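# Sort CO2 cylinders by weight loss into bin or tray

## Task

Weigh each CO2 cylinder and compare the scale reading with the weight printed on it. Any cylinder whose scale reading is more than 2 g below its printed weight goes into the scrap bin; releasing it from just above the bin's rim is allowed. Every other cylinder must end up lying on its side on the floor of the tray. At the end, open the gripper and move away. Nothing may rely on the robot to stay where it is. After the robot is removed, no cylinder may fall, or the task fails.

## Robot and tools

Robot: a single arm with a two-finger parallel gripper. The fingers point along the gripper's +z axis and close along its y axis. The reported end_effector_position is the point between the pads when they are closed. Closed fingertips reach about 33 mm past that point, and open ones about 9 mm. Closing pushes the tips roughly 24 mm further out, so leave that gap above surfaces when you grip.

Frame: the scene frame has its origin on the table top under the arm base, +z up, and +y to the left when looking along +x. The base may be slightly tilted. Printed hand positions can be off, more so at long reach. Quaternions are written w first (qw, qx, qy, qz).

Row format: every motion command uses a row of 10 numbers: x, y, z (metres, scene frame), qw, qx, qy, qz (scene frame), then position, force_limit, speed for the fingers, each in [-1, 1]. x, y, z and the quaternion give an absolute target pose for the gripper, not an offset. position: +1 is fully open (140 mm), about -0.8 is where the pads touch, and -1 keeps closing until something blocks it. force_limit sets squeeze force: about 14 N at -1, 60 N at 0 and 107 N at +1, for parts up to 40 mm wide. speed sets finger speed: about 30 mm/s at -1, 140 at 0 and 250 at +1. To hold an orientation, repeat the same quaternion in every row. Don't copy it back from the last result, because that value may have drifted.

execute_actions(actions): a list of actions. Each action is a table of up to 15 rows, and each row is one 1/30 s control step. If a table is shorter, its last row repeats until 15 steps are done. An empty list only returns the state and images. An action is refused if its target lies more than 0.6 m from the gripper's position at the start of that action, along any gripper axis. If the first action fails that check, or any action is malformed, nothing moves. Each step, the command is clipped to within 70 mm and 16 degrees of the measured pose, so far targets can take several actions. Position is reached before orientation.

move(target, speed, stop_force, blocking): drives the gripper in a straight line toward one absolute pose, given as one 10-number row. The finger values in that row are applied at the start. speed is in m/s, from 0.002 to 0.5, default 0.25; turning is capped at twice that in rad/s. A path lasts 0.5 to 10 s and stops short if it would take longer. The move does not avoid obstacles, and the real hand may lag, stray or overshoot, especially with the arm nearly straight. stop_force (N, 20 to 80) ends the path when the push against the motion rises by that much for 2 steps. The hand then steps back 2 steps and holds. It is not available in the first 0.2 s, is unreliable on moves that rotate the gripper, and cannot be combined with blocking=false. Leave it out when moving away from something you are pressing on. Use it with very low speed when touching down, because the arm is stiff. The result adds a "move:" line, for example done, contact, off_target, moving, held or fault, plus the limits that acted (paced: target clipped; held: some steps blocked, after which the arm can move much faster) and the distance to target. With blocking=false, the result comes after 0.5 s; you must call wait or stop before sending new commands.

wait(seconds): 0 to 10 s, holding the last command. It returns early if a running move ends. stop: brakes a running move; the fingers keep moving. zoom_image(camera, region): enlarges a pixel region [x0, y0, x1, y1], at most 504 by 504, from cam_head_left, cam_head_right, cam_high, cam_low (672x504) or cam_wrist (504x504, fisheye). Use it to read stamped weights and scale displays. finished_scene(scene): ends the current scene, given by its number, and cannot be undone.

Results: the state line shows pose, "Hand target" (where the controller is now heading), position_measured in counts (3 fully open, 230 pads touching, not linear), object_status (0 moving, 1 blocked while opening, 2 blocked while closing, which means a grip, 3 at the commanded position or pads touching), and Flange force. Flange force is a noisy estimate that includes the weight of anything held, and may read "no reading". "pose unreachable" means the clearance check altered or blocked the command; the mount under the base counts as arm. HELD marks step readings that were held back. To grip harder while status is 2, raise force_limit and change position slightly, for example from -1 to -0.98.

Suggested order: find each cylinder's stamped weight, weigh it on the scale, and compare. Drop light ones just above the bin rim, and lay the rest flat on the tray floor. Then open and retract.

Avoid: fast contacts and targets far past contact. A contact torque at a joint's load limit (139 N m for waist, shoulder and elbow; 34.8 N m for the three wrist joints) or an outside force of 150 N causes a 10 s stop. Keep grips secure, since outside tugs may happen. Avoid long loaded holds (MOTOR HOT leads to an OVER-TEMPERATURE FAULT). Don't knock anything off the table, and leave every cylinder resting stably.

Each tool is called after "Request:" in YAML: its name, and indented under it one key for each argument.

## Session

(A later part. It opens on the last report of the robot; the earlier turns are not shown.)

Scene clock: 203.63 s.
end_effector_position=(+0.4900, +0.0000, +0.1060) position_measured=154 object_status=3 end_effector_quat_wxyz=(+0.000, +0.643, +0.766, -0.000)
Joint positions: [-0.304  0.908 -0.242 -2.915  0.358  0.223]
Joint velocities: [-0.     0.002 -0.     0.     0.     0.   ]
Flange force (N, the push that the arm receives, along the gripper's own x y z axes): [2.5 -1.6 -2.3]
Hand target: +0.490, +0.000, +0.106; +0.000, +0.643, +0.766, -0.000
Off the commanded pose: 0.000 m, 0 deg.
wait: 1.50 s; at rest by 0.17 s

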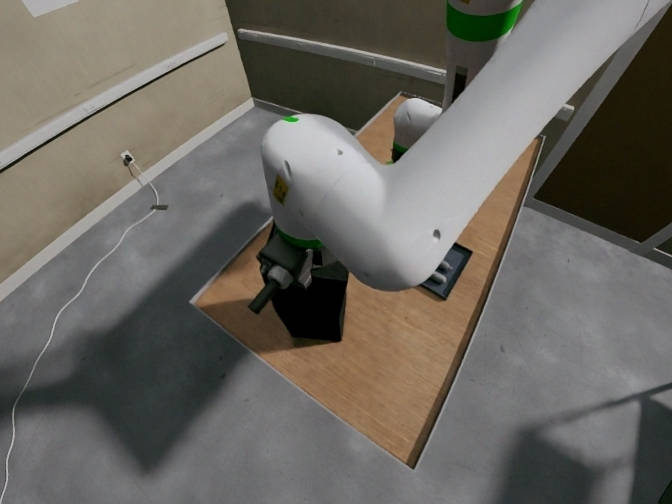

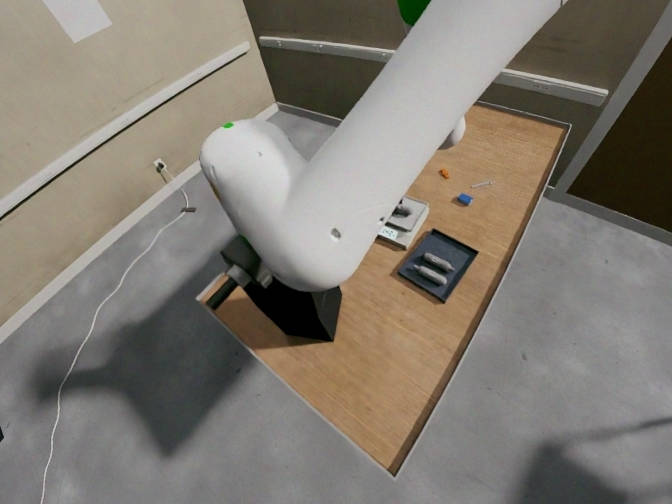

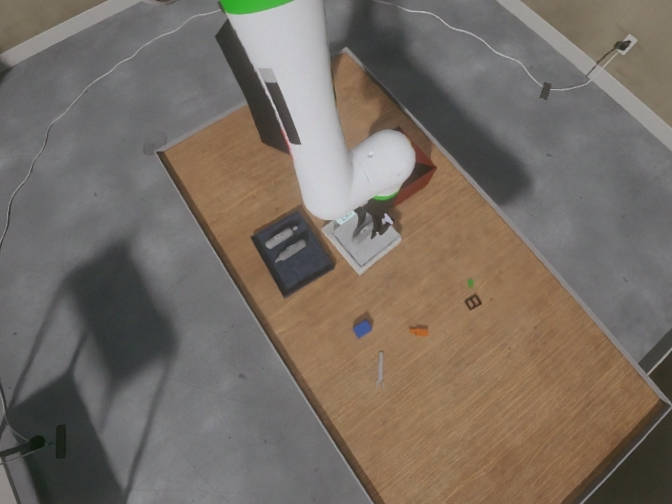

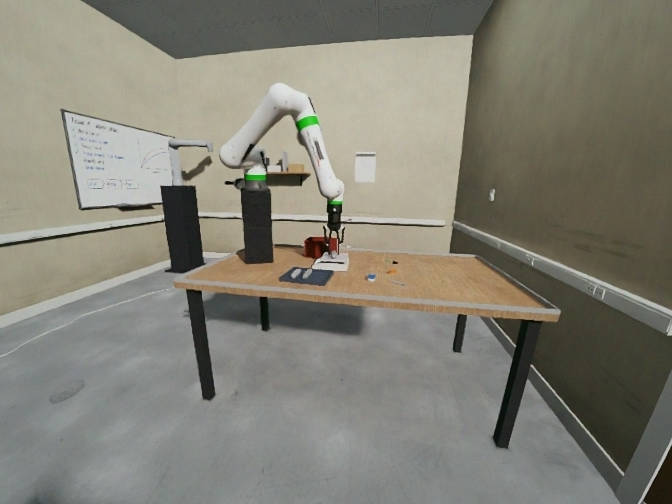

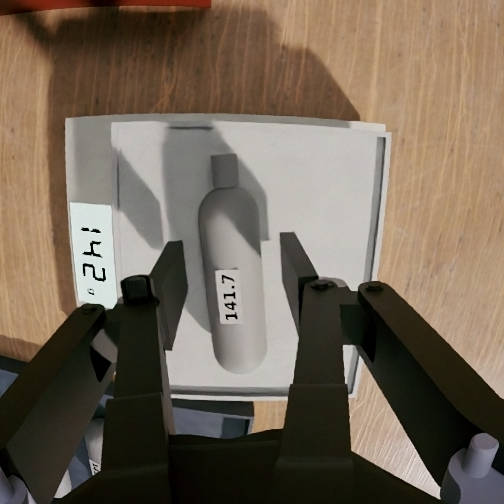

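Request:
move:
  target: [0.49,0,0.106,0,0.643,0.766,0,-1,-0.3,0]

Request:
move:
  target: [0.49,-0.01,0.135,0,0.643,0.766,0,-1,-0.3,0]

Request:
move:
  target: [0.45,-0.23,0.13,0,0.707,0.707,0,-1,-0.3,0]

Request:
move:
  target: [0.45,-0.23,0.048,0,0.707,0.707,0,-1,-0.3,0]
  speed: 0.08

Request:
move:
  target: [0.45,-0.23,0.048,0,0.707,0.707,0,-0.3,-0.3,0]

Request:
move:
  target: [0.45,-0.23,0.25,0,0.707,0.707,0,-0.3,-0.3,0]

Scene clock: 209.53 s.
end_effector_position=(+0.4900, +0.0000, +0.1060) position_measured=188 object_status=2 end_effector_quat_wxyz=(-0.000, +0.643, +0.766, -0.000)
Joint positions: [-0.304  0.908 -0.242 -2.915  0.358  0.223]
Joint velocities: [-0.     0.    -0.     0.     0.001  0.001]
Flange force (N, the push that the arm receives, along the gripper's own x y z axes): [0.8 -3.1 -6.1]
Hand target: +0.490, +0.000, +0.106; -0.000, +0.643, +0.766, -0.000
Off the commanded pose: 0.000 m, 0 deg.
move: done

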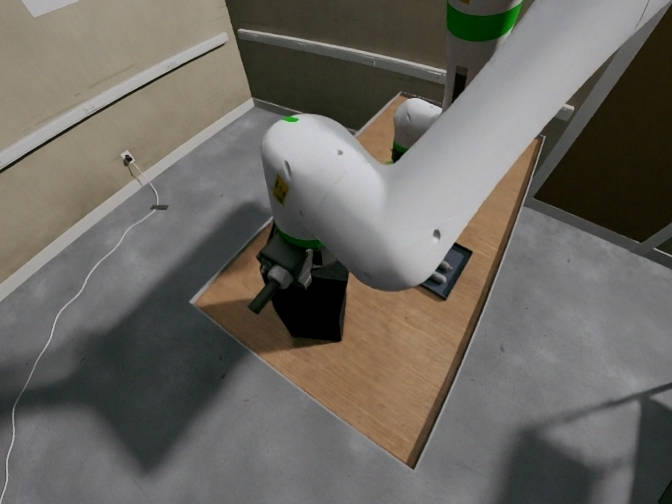

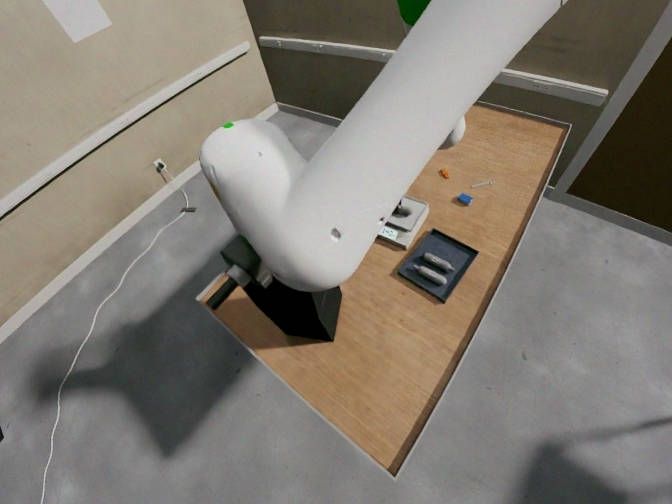

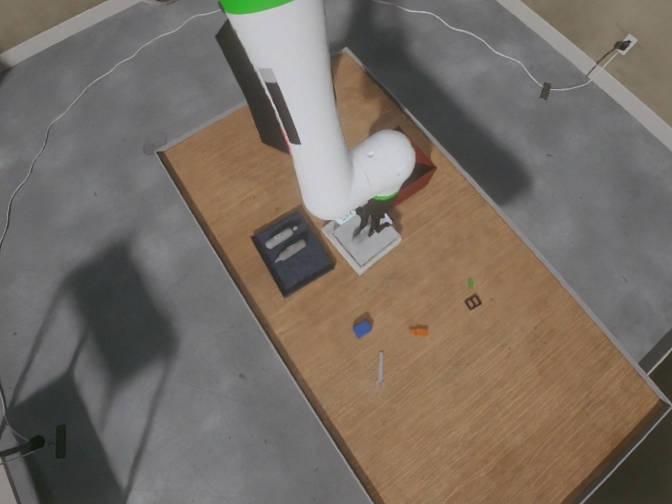

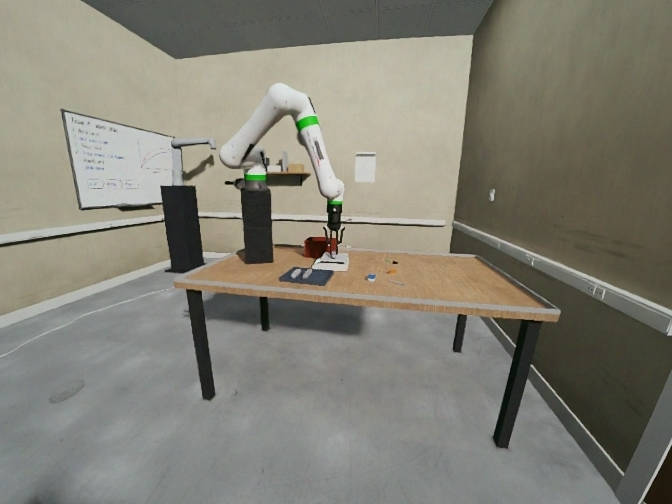

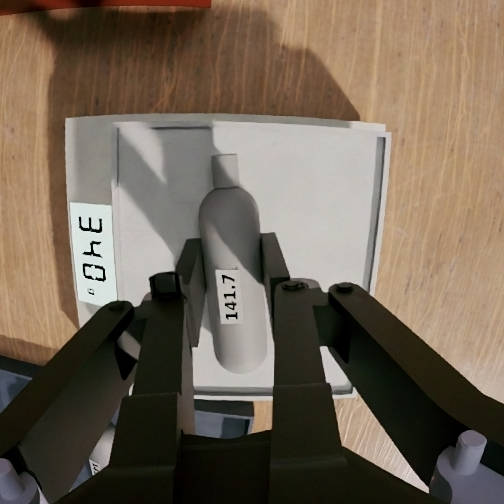

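Scene clock: 210.27 s.
end_effector_position=(+0.4901, -0.0100, +0.1350) position_measured=188 object_status=2 end_effector_quat_wxyz=(-0.000, +0.643, +0.766, +0.000)
Joint positions: [-0.321  0.835 -0.277 -2.938  0.393  0.263]
Joint velocities: [-0.    -0.002 -0.    -0.    -0.001 -0.001]
Flange force (N, the push that the arm receives, along the gripper's own x y z axes): [-0.2 -3.8 -4.0]
Hand target: +0.490, -0.010, +0.135; -0.000, +0.643, +0.766, +0.000
Off the commanded pose: 0.000 m, 0 deg.
move: done

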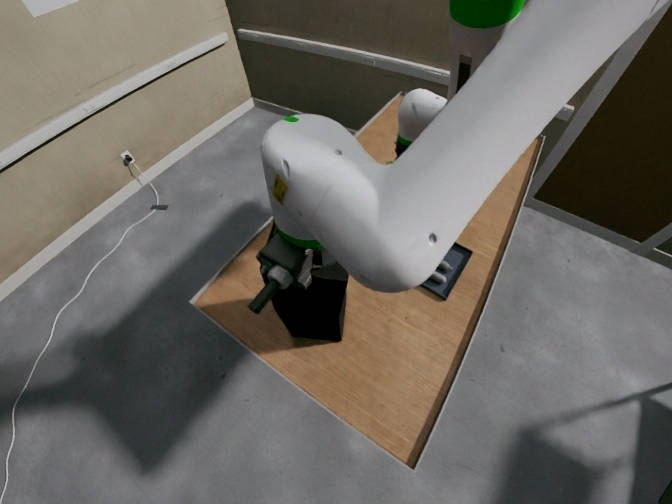

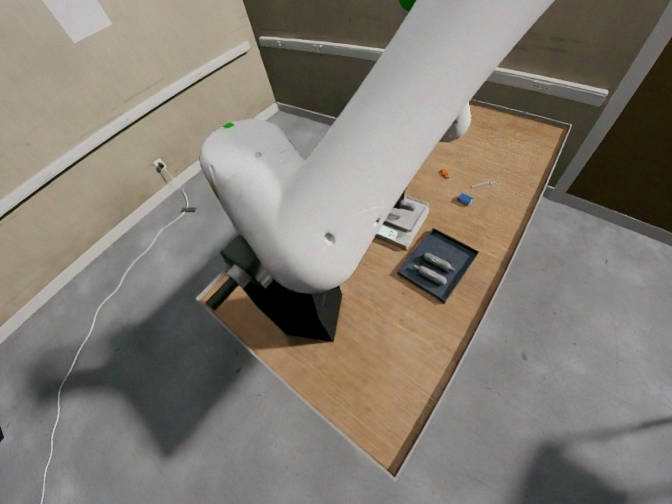

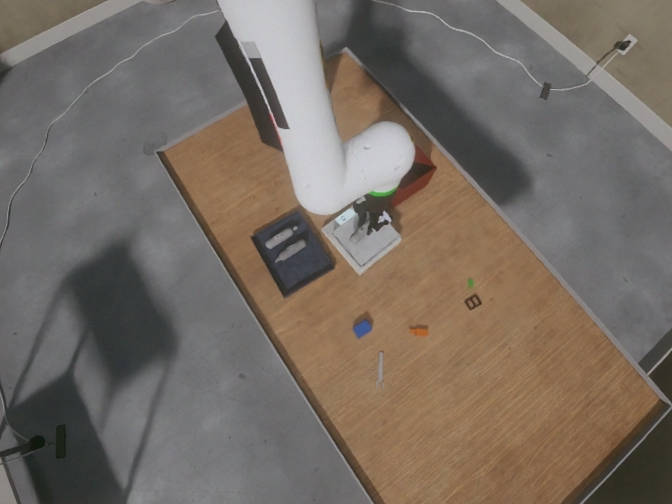

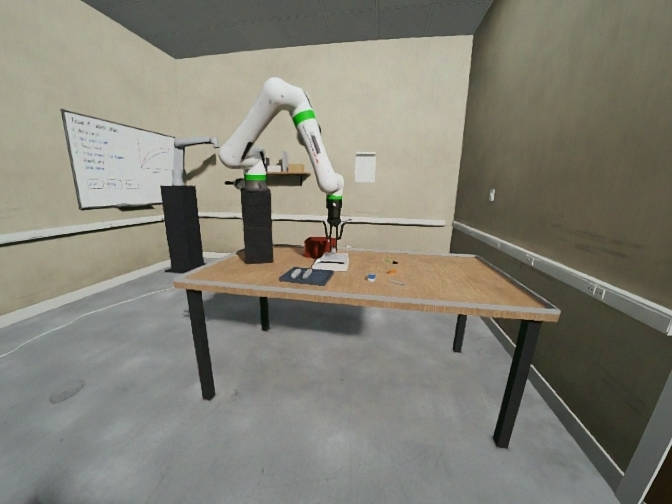

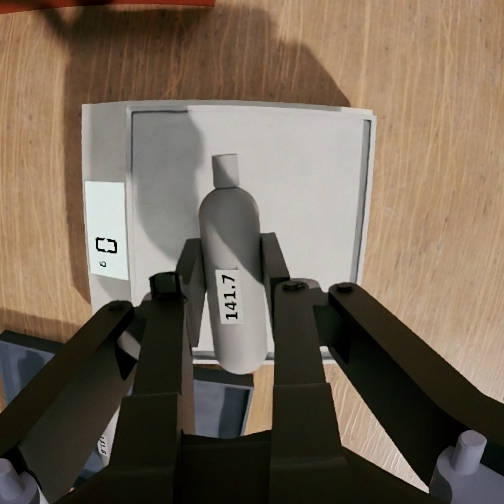

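Scene clock: 211.60 s.
end_effector_position=(+0.4505, -0.2296, +0.1300) position_measured=188 object_status=2 end_effector_quat_wxyz=(+0.000, +0.707, +0.707, +0.000)
Joint positions: [-0.772  0.818 -0.279 -3.04   0.376  0.634]
Joint velocities: [-0.001 -0.001  0.    -0.001  0.     0.003]
Flange force (N, the push that the arm receives, along the gripper's own x y z axes): [4.4 -1.5 -4.7]
Hand target: +0.451, -0.230, +0.130; +0.000, +0.707, +0.707, +0.000
Off the commanded pose: 0.001 m, 0 deg.
move: done

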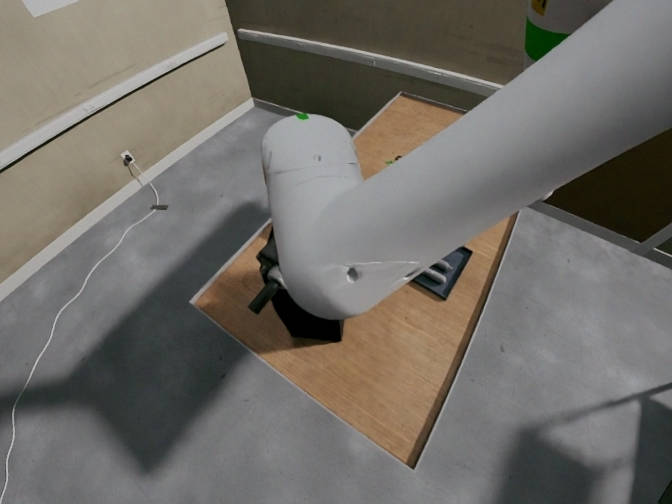

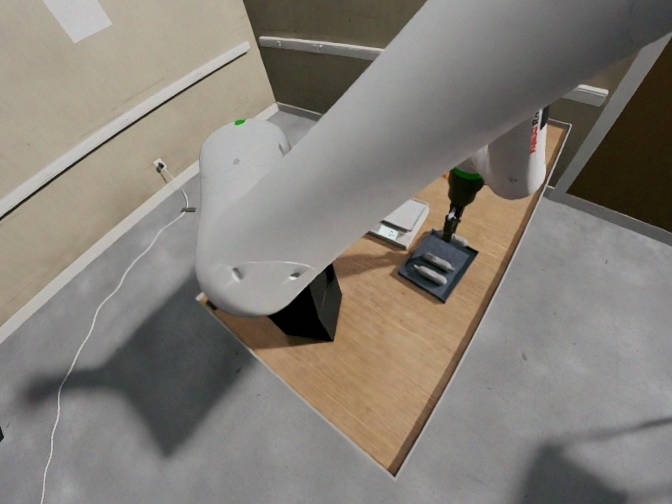

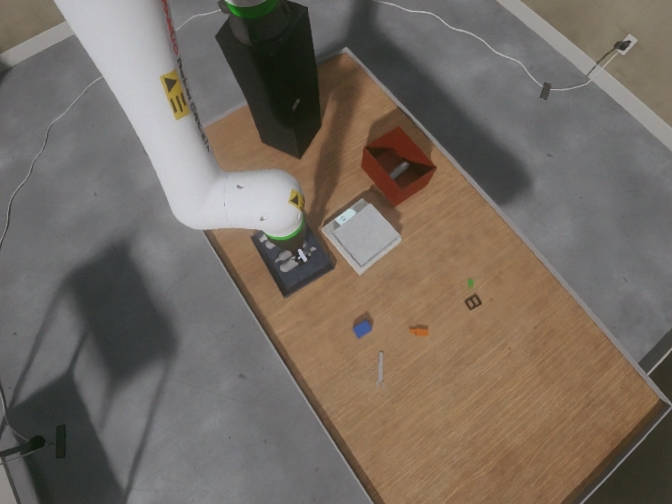

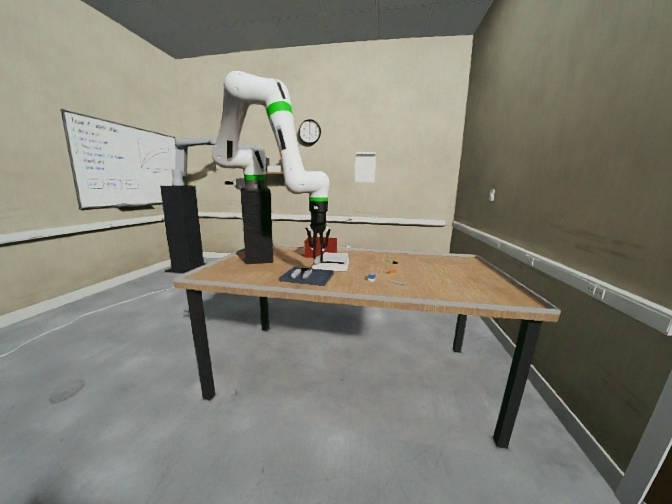

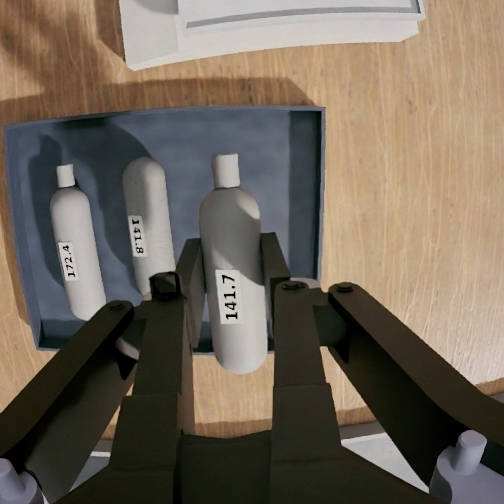

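Scene clock: 212.93 s.
end_effector_position=(+0.4499, -0.2299, +0.0481) position_measured=188 object_status=2 end_effector_quat_wxyz=(+0.000, +0.707, +0.707, -0.000)
Joint positions: [-0.778  1.015 -0.177 -3.006  0.281  0.604]
Joint velocities: [-0.     0.001  0.001  0.001 -0.     0.   ]
Flange force (N, the push that the arm receives, along the gripper's own x y z axes): [3.1 1.7 -5.0]
Hand target: +0.450, -0.230, +0.048; -0.000, +0.707, +0.707, -0.000
Off the commanded pose: 0.000 m, 0 deg.
move: done

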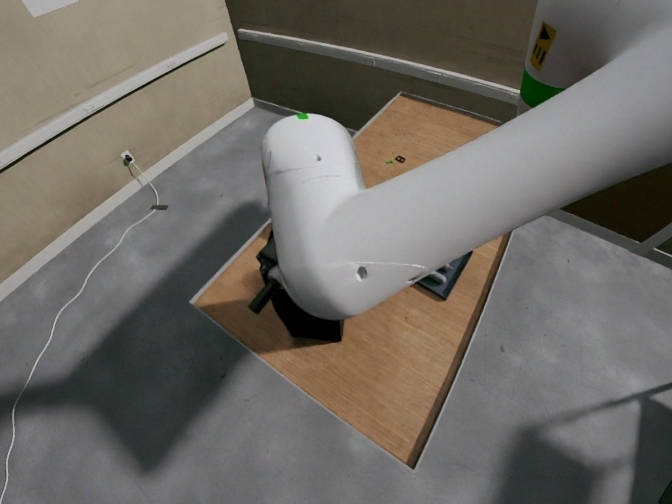

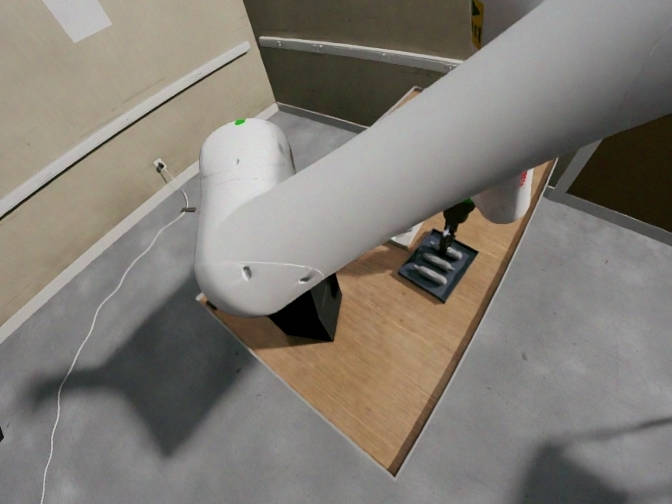

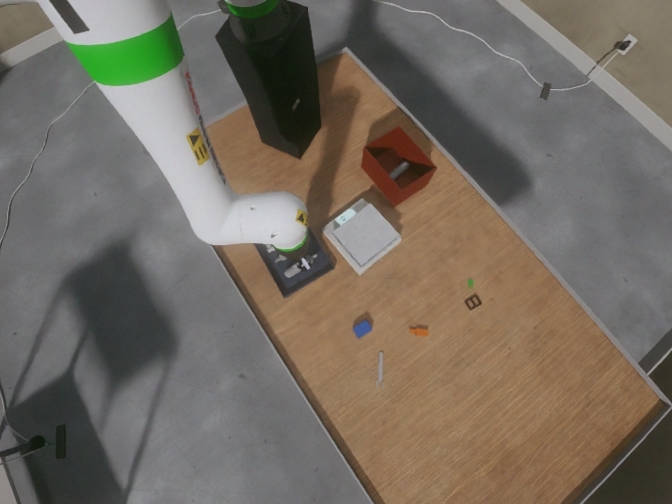

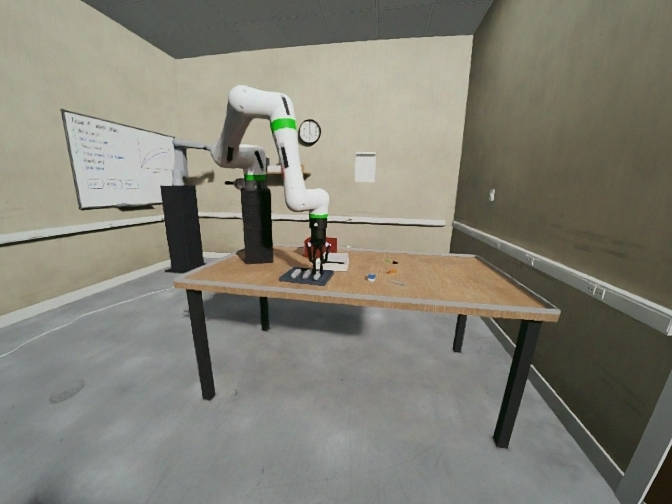

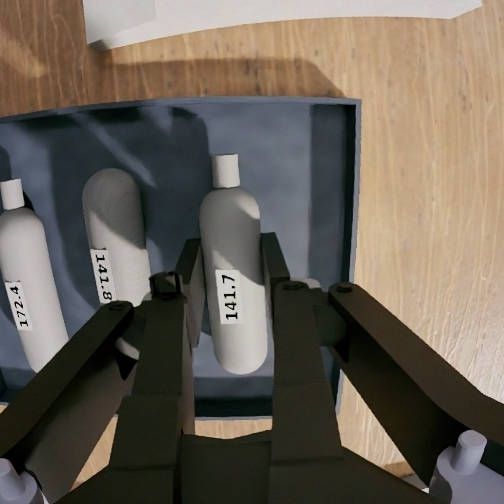

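Scene clock: 213.63 s.
end_effector_position=(+0.4500, -0.2300, +0.0480) position_measured=167 object_status=3 end_effector_quat_wxyz=(+0.000, +0.707, +0.707, +0.000)
Joint positions: [-0.778  1.016 -0.177 -3.006  0.282  0.604]
Joint velocities: [-0.     0.002  0.    -0.     0.001  0.001]
Flange force (N, the push that the arm receives, along the gripper's own x y z axes): [3.2 0.0 -4.7]
Hand target: +0.450, -0.230, +0.048; +0.000, +0.707, +0.707, -0.000
Off the commanded pose: 0.000 m, 0 deg.
move: done

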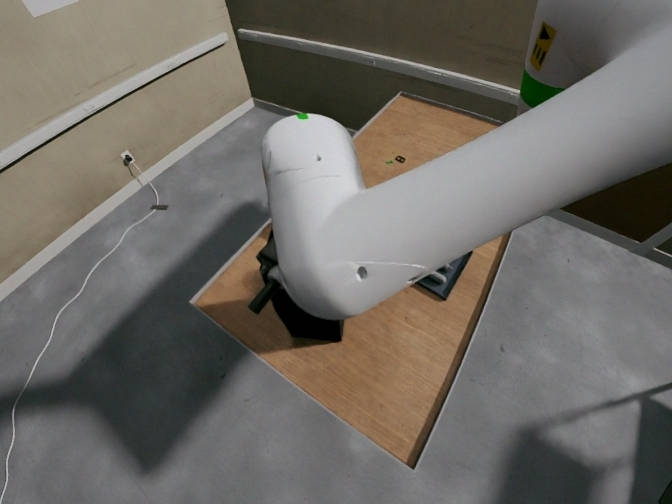

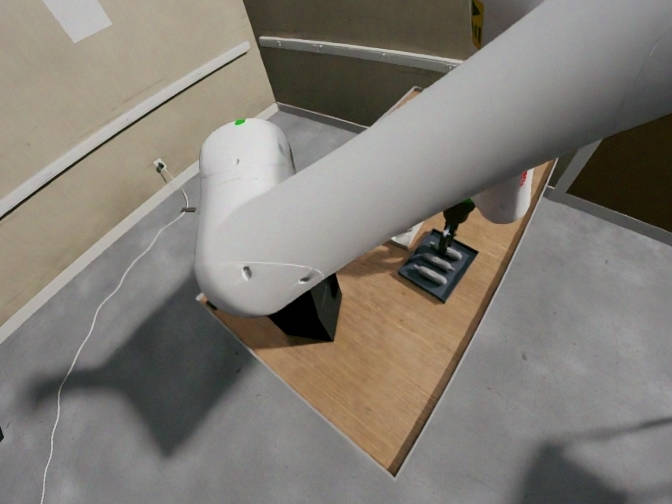

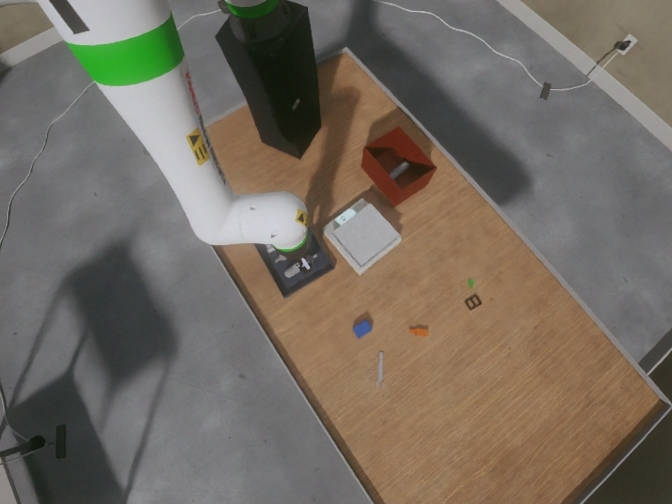

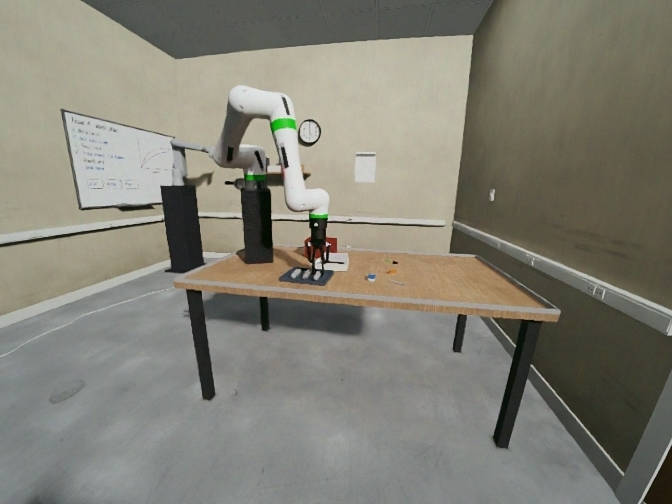

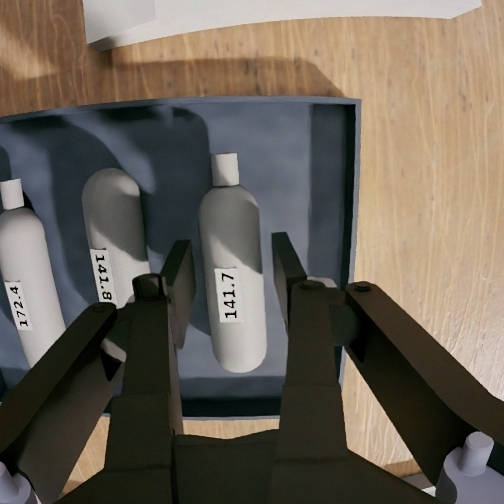

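Scene clock: 214.93 s.
end_effector_position=(+0.4504, -0.2302, +0.2499) position_measured=167 object_status=3 end_effector_quat_wxyz=(-0.000, +0.707, +0.707, +0.000)
Joint positions: [-0.764  0.54  -0.353 -3.071  0.58   0.661]
Joint velocities: [-0.    -0.001  0.    -0.     0.001 -0.   ]
Flange force (N, the push that the arm receives, along the gripper's own x y z axes): [1.0 -3.4 -2.5]
Hand target: +0.450, -0.230, +0.250; -0.000, +0.707, +0.707, +0.000
Off the commanded pose: 0.000 m, 0 deg.
move: done

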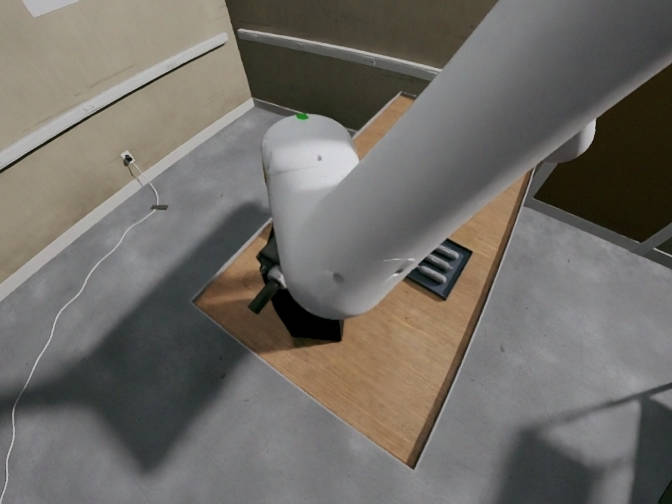

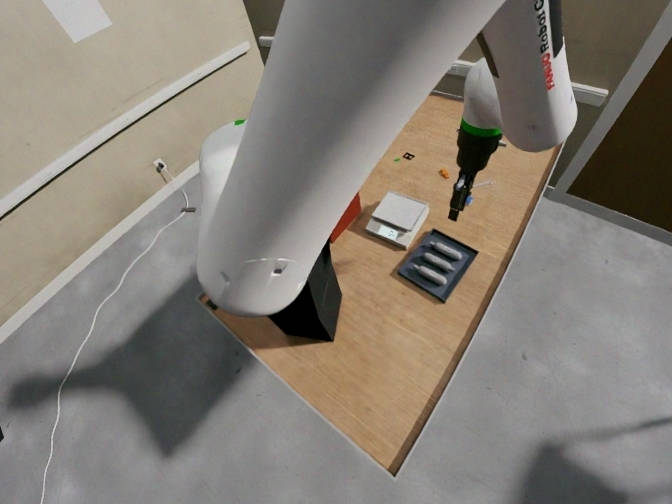

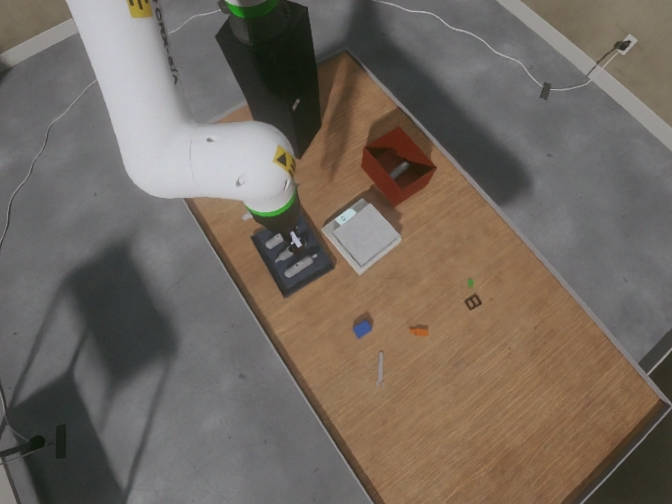

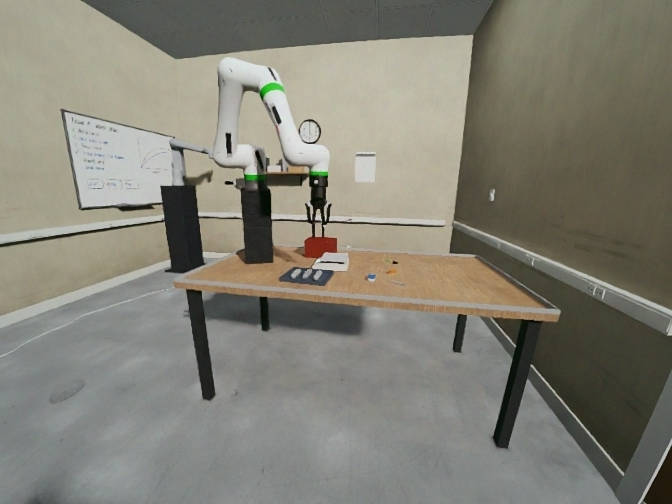

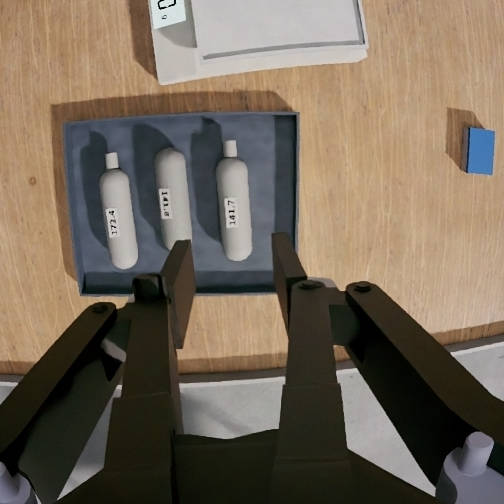

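Request:
finished_scene:
  scene: 1

The scene is finished: the task was done.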